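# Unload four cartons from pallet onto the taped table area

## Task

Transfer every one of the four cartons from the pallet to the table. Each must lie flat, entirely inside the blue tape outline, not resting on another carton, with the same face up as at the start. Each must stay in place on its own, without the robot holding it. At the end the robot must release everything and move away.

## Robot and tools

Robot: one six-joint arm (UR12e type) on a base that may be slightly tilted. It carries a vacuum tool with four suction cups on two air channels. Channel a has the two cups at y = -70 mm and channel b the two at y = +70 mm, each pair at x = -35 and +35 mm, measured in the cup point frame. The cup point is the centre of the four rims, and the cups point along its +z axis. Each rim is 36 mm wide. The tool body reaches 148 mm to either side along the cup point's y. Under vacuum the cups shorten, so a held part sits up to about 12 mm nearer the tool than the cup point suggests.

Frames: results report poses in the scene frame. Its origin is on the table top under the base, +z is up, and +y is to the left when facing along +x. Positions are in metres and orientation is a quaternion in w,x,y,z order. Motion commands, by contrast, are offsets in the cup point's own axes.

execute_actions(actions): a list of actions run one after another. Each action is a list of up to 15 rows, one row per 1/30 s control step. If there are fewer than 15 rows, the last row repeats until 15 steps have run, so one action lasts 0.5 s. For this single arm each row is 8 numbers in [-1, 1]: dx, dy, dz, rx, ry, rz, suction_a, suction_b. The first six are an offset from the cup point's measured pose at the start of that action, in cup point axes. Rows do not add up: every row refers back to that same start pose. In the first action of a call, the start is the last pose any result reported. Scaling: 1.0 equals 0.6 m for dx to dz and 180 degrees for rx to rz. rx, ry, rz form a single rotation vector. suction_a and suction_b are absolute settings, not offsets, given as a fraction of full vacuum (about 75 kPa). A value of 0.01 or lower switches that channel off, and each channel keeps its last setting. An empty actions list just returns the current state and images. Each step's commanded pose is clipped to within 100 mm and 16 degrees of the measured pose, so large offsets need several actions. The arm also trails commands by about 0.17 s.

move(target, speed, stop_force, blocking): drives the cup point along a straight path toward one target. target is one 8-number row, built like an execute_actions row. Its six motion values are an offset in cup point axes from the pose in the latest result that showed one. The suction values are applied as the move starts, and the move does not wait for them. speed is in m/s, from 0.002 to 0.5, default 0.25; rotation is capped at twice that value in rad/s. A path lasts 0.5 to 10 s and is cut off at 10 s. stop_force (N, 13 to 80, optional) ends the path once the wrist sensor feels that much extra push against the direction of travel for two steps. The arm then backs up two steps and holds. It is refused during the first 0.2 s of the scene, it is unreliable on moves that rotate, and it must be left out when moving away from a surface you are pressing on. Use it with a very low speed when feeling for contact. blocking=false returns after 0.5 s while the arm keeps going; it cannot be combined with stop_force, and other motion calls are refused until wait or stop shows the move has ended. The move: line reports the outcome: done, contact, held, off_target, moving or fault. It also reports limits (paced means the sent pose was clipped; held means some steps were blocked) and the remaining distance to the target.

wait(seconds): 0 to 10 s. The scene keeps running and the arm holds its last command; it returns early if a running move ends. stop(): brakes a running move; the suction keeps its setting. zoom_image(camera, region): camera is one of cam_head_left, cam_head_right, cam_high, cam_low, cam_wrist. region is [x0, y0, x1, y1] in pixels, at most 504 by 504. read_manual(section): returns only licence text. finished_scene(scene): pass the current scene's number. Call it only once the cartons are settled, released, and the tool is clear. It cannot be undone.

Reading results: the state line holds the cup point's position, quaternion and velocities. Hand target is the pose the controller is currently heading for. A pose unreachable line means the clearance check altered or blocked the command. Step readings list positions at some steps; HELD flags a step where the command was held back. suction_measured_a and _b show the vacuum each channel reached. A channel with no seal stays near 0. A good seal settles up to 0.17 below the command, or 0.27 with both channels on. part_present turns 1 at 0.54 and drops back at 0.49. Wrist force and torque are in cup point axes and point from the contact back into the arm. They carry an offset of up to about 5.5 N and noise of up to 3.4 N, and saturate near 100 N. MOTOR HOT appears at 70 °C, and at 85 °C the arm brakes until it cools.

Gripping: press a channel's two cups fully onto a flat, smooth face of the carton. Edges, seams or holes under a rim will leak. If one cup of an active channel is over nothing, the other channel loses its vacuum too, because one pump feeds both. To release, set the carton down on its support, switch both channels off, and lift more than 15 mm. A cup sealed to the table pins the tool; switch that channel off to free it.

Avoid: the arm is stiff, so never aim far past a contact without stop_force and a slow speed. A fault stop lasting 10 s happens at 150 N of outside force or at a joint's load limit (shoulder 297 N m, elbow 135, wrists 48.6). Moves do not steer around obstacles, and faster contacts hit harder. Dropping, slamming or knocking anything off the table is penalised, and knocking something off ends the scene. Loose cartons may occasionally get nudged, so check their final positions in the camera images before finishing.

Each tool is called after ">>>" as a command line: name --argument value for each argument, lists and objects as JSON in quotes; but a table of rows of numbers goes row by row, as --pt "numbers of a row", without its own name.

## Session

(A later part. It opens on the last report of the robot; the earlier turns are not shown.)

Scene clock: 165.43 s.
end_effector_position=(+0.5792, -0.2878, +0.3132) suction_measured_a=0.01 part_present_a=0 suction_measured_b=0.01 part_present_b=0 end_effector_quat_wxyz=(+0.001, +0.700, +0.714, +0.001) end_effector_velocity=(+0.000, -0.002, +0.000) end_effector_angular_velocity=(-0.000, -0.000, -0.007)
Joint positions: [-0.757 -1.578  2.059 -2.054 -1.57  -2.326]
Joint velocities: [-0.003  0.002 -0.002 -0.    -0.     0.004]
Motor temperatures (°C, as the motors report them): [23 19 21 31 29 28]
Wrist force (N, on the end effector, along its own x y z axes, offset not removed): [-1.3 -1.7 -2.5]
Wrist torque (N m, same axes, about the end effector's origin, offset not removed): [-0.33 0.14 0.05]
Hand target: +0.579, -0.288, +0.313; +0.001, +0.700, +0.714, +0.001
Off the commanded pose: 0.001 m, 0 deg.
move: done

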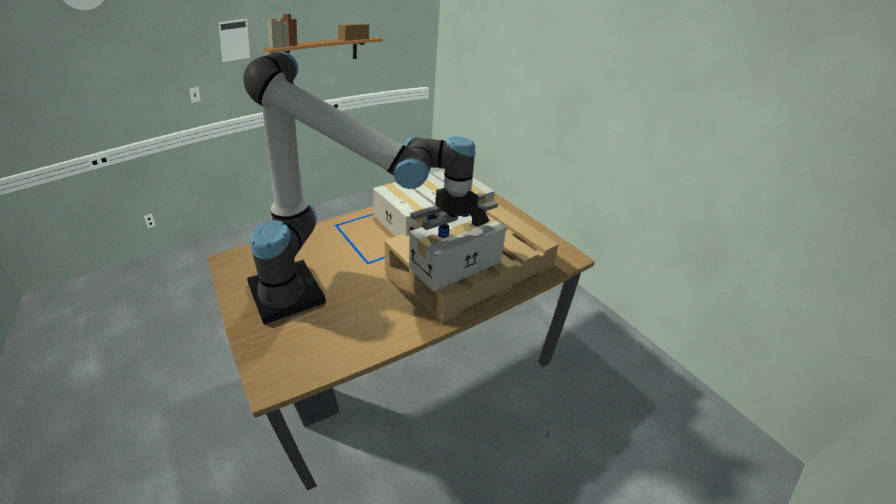

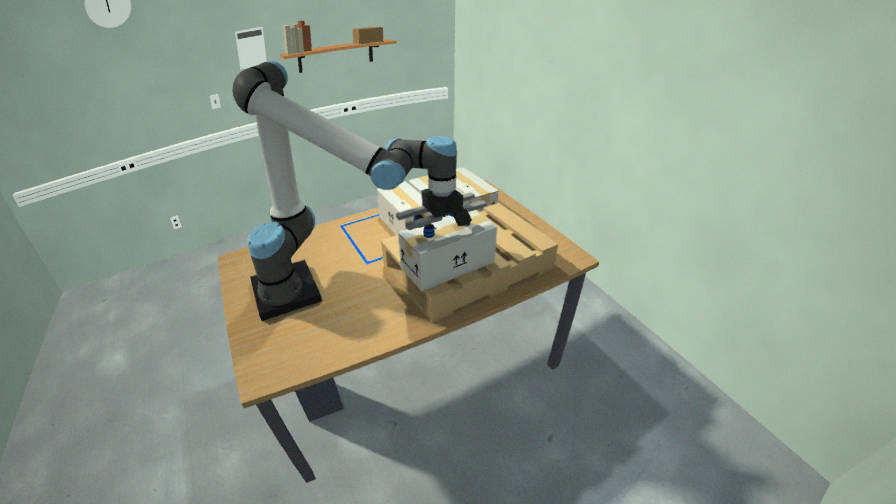

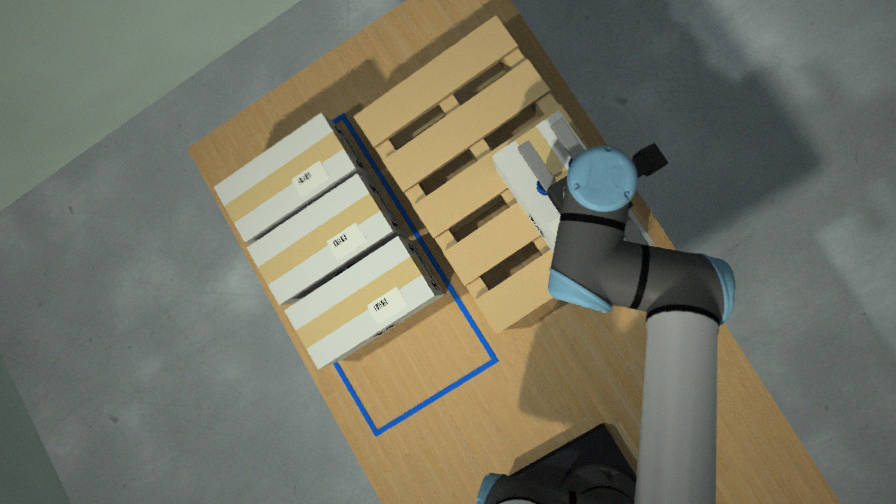

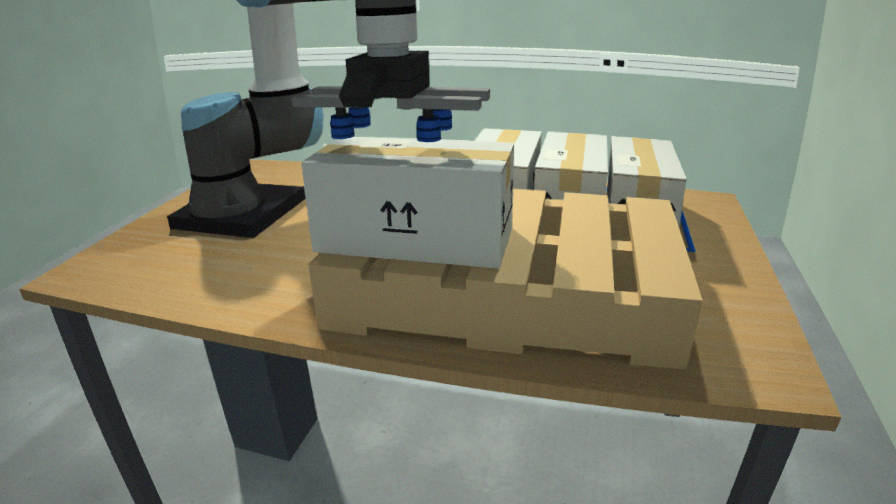

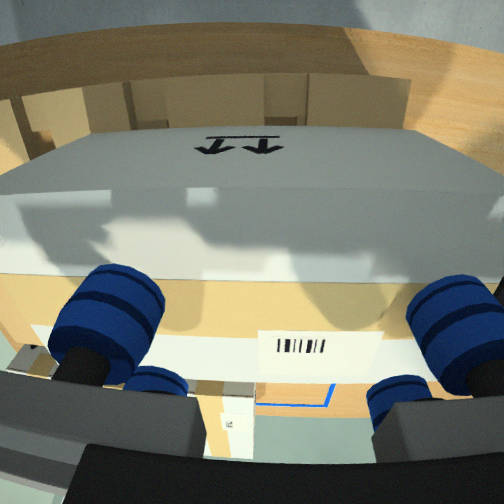

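>>> move --target '[0,0.003,0.067,0,0,0,1,1]' --speed 0.06

>>> execute_actions --actions '[[[0,0,0,0,0,0,1,1]]]'

>>> move --target '[0,0,-0.108,0,0,0,1,1]'

>>> move --target '[0.797,-0.118,0,0,0,-0.494,1,1]' --speed 0.5

Scene clock: 173.93 s.
end_effector_position=(+0.5810, -0.2877, +0.2732) suction_measured_a=0.39 part_present_a=0 suction_measured_b=0.39 part_present_b=0 end_effector_quat_wxyz=(+0.001, +0.700, +0.714, +0.001) end_effector_velocity=(+0.000, +0.000, -0.003) end_effector_angular_velocity=(+0.000, +0.000, +0.001)
Joint positions: [-0.755 -1.538  2.099 -2.133 -1.57  -2.324]
Joint velocities: [ 0.001  0.003  0.003 -0.005  0.    -0.   ]
Motor temperatures (°C, as the motors report them): [23 19 21 31 29 28]
Wrist force (N, on the end effector, along its own x y z axes, offset not removed): [-2.5 1.6 17.2]
Wrist torque (N m, same axes, about the end effector's origin, offset not removed): [0.53 0.17 0.06]
Hand target: +0.581, -0.288, +0.273; +0.001, +0.700, +0.714, +0.001
Off the commanded pose: 0.000 m, 0 deg.
move: done

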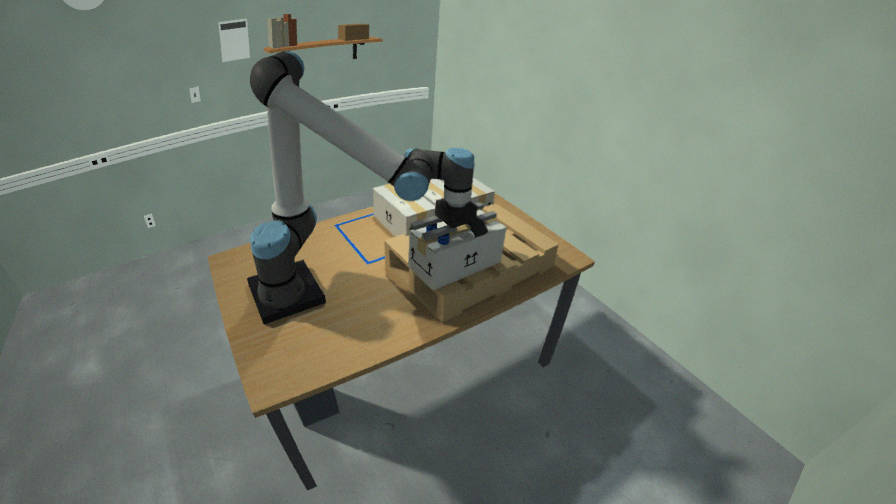

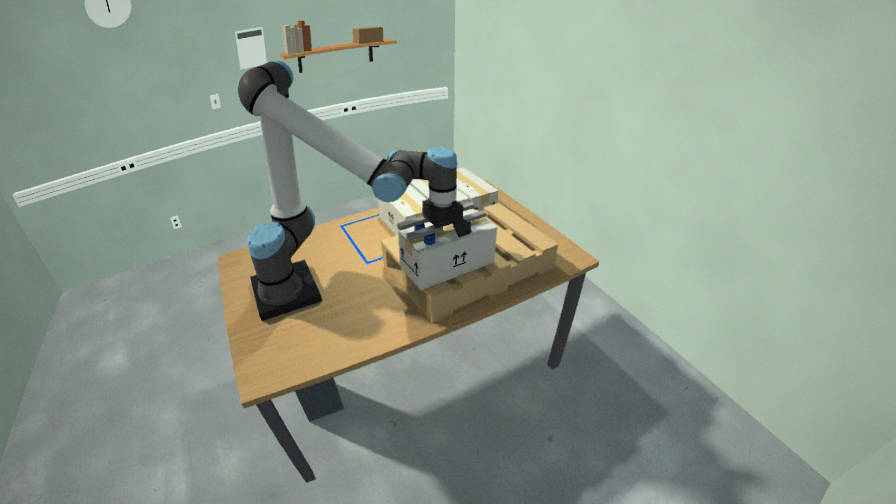

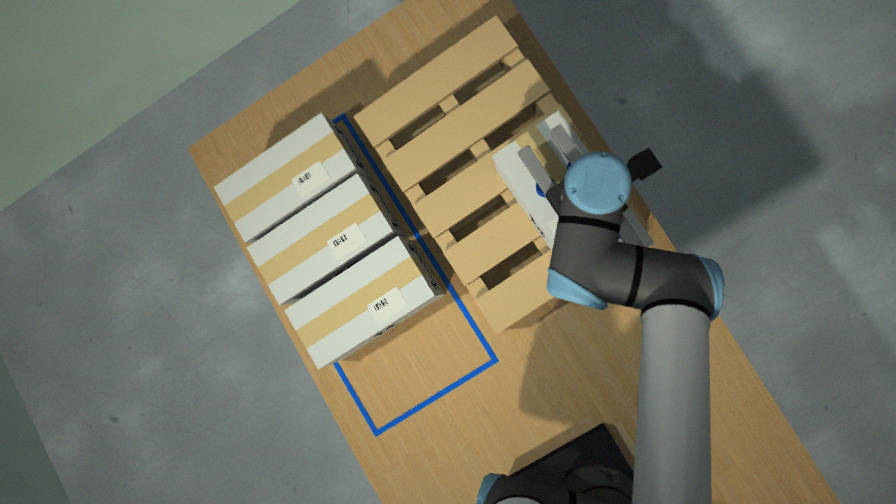

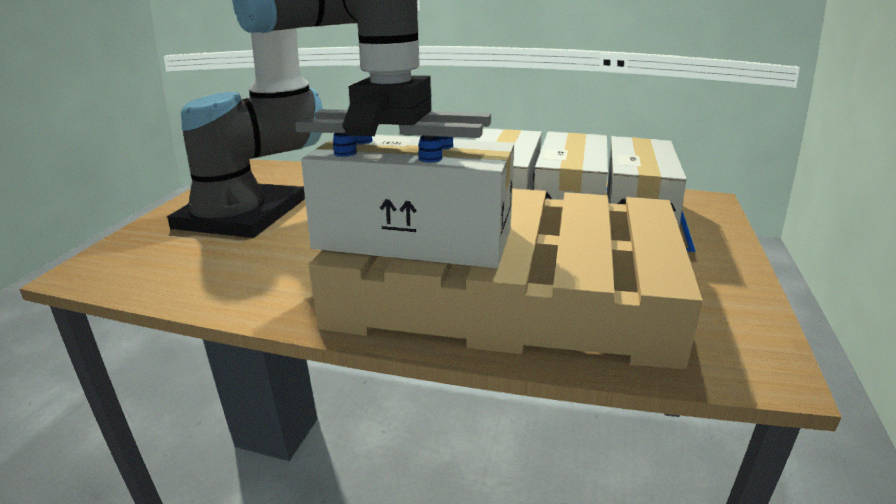

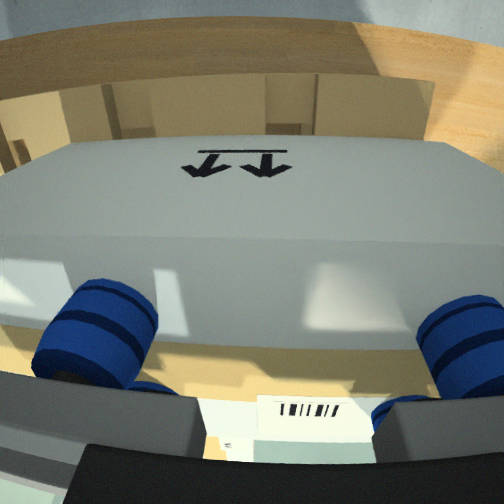

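Scene clock: 174.43 s.
end_effector_position=(+0.5810, -0.2877, +0.2731) suction_measured_a=0.70 part_present_a=1 suction_measured_b=0.70 part_present_b=1 end_effector_quat_wxyz=(+0.001, +0.700, +0.714, +0.001) end_effector_velocity=(+0.000, +0.000, +0.000) end_effector_angular_velocity=(-0.001, +0.001, +0.001)
Joint positions: [-0.755 -1.538  2.099 -2.133 -1.57  -2.324]
Joint velocities: [ 0.001 -0.    -0.     0.    -0.001 -0.   ]
Motor temperatures (°C, as the motors report them): [23 19 21 31 29 28]
Wrist force (N, on the end effector, along its own x y z axes, offset not removed): [1.9 -0.7 20.5]
Wrist torque (N m, same axes, about the end effector's origin, offset not removed): [1.29 -0.50 0.11]
Hand target: +0.581, -0.288, +0.273; +0.001, +0.700, +0.714, +0.001
Off the commanded pose: 0.000 m, 0 deg.
Step readings (end_effector_position):
0: (+0.5810, -0.2877, +0.2732)
1: (+0.5810, -0.2877, +0.2732)
2: (+0.5810, -0.2877, +0.2731)
4: (+0.5810, -0.2877, +0.2731)
8: (+0.5810, -0.2877, +0.2731)
15: end_effector_position above

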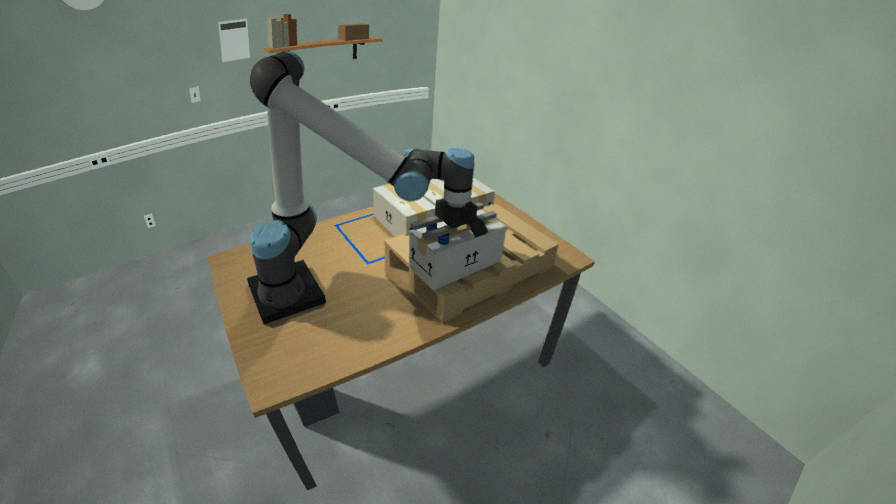

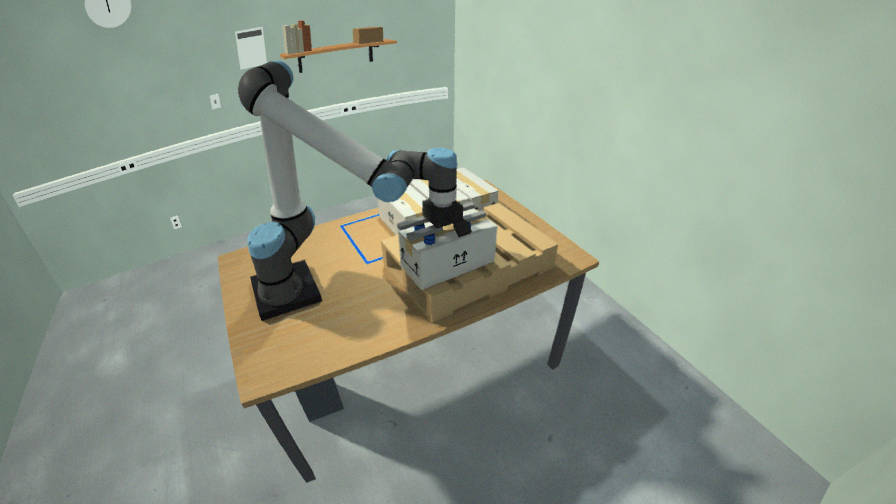

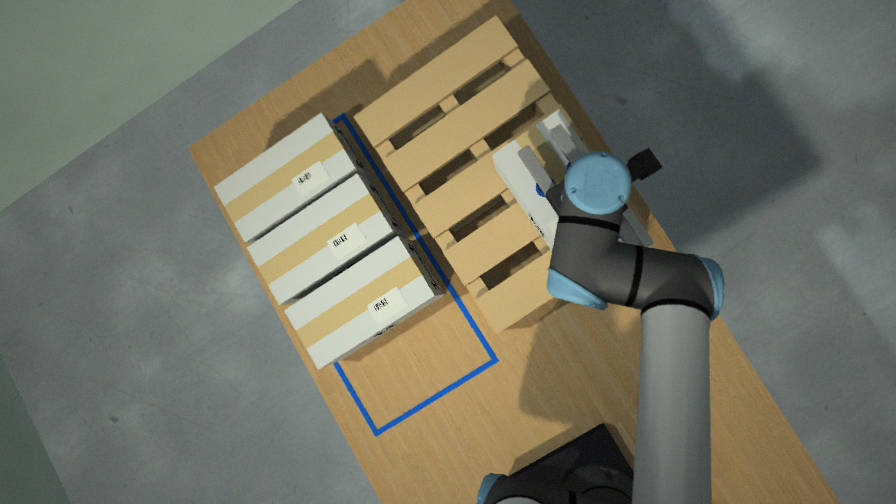

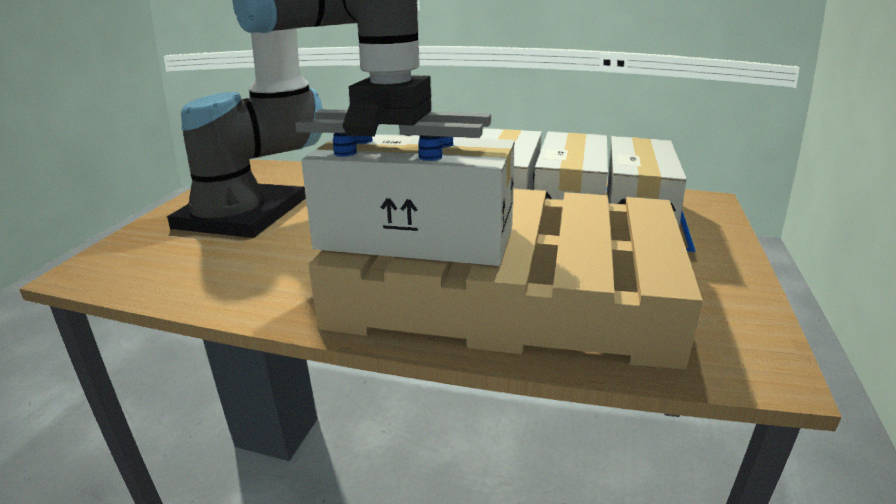

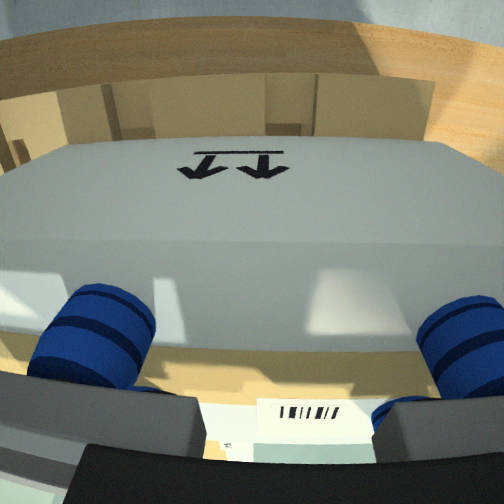

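Scene clock: 175.43 s.
end_effector_position=(+0.5810, -0.2877, +0.3375) suction_measured_a=0.76 part_present_a=1 suction_measured_b=0.76 part_present_b=1 end_effector_quat_wxyz=(+0.001, +0.700, +0.714, +0.001) end_effector_velocity=(+0.000, -0.001, +0.002) end_effector_angular_velocity=(+0.001, +0.001, +0.000)
Joint positions: [-0.755 -1.595  2.028 -2.005 -1.57  -2.323]
Joint velocities: [-0.001 -0.001 -0.004  0.006 -0.    -0.001]
Motor temperatures (°C, as the motors report them): [23 19 21 31 29 28]
Wrist force (N, on the end effector, along its own x y z axes, offset not removed): [-1.4 -1.4 21.2]
Wrist torque (N m, same axes, about the end effector's origin, offset not removed): [1.05 -0.06 0.02]
Hand target: +0.581, -0.288, +0.338; +0.001, +0.700, +0.714, +0.001
Off the commanded pose: 0.000 m, 0 deg.
move: done

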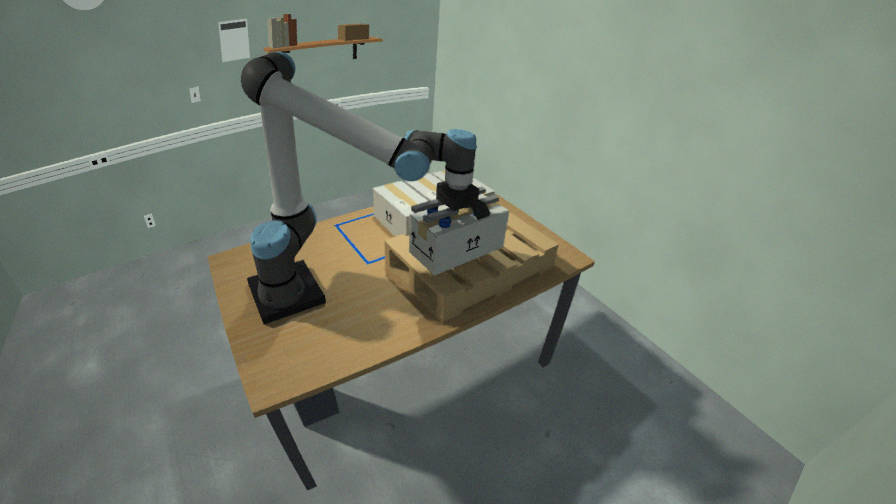

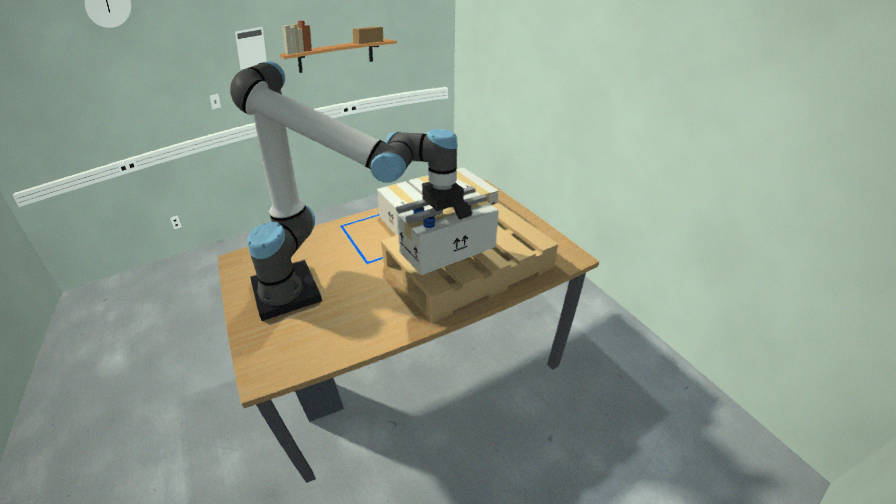

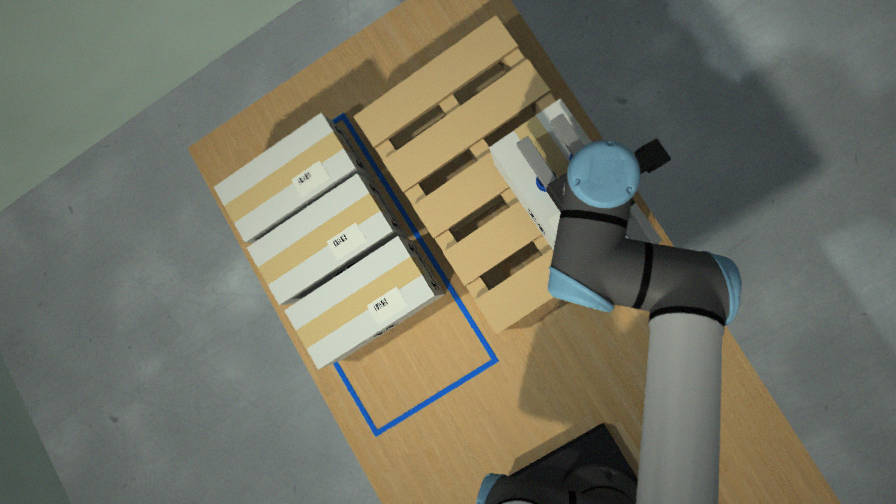

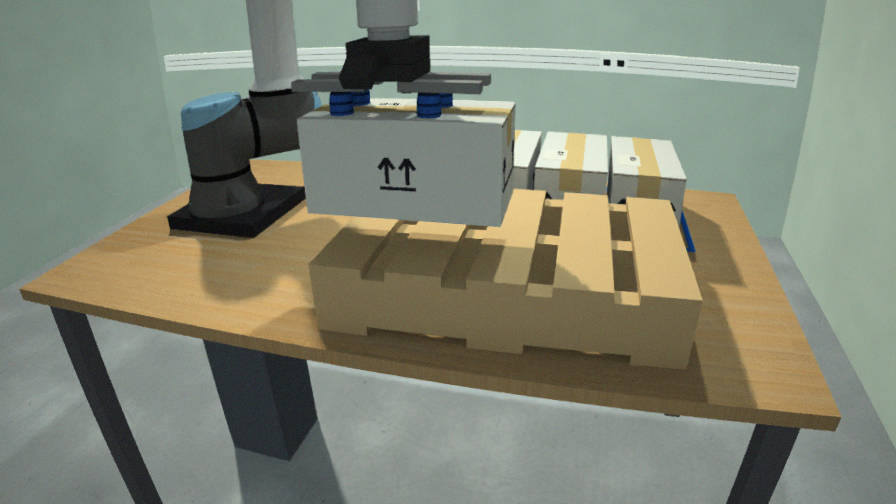

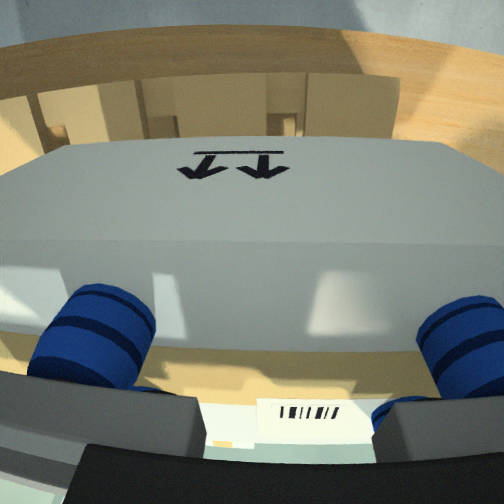

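Scene clock: 177.77 s.
end_effector_position=(+0.5001, +0.1883, +0.3377) suction_measured_a=0.76 part_present_a=1 suction_measured_b=0.76 part_present_b=1 end_effector_quat_wxyz=(+0.001, -0.001, +1.000, +0.000) end_effector_velocity=(-0.000, +0.003, -0.001) end_effector_angular_velocity=(-0.001, +0.001, +0.008)
Joint positions: [ 0.005 -1.803  2.205 -1.975 -1.571 -3.114]
Joint velocities: [ 0.006  0.003 -0.001 -0.    -0.001 -0.002]
Motor temperatures (°C, as the motors report them): [23 19 21 31 29 28]
Wrist force (N, on the end effector, along its own x y z axes, offset not removed): [-0.6 0.0 21.0]
Wrist torque (N m, same axes, about the end effector's origin, offset not removed): [1.21 -0.22 0.12]
Hand target: +0.500, +0.189, +0.338; +0.001, -0.001, +1.000, +0.000
Off the commanded pose: 0.001 m, 0 deg.
move: done

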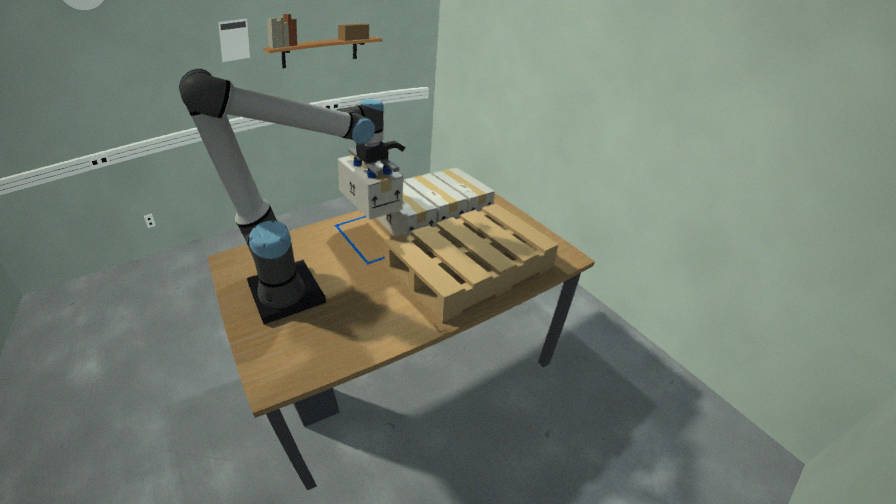

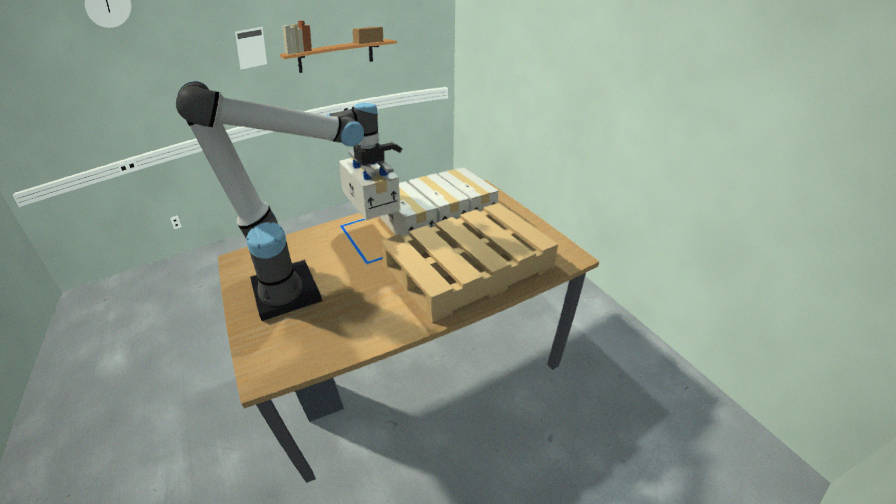

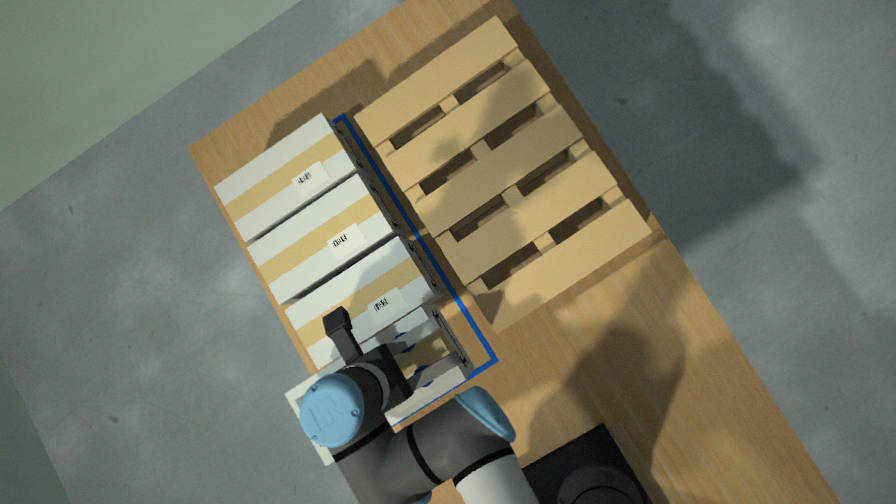

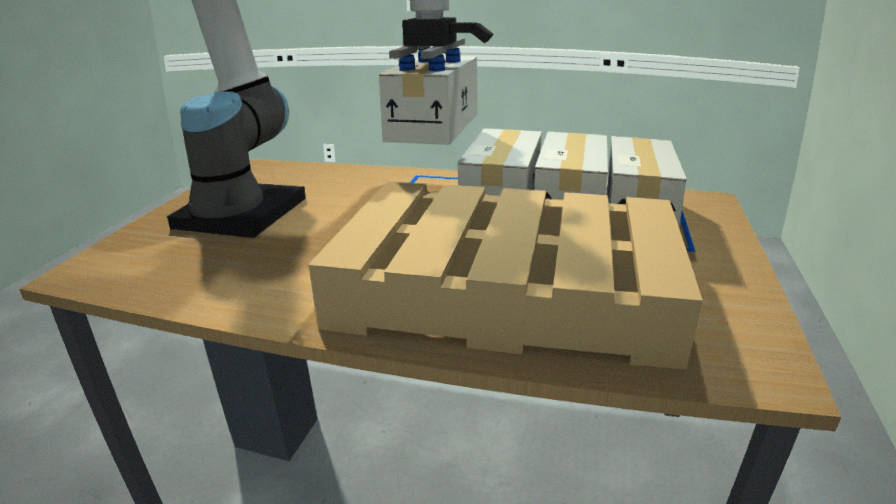

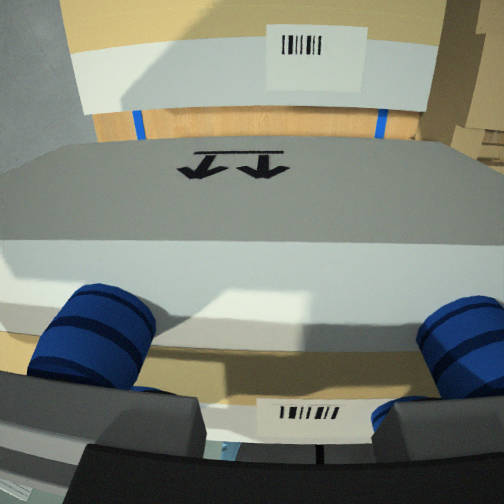

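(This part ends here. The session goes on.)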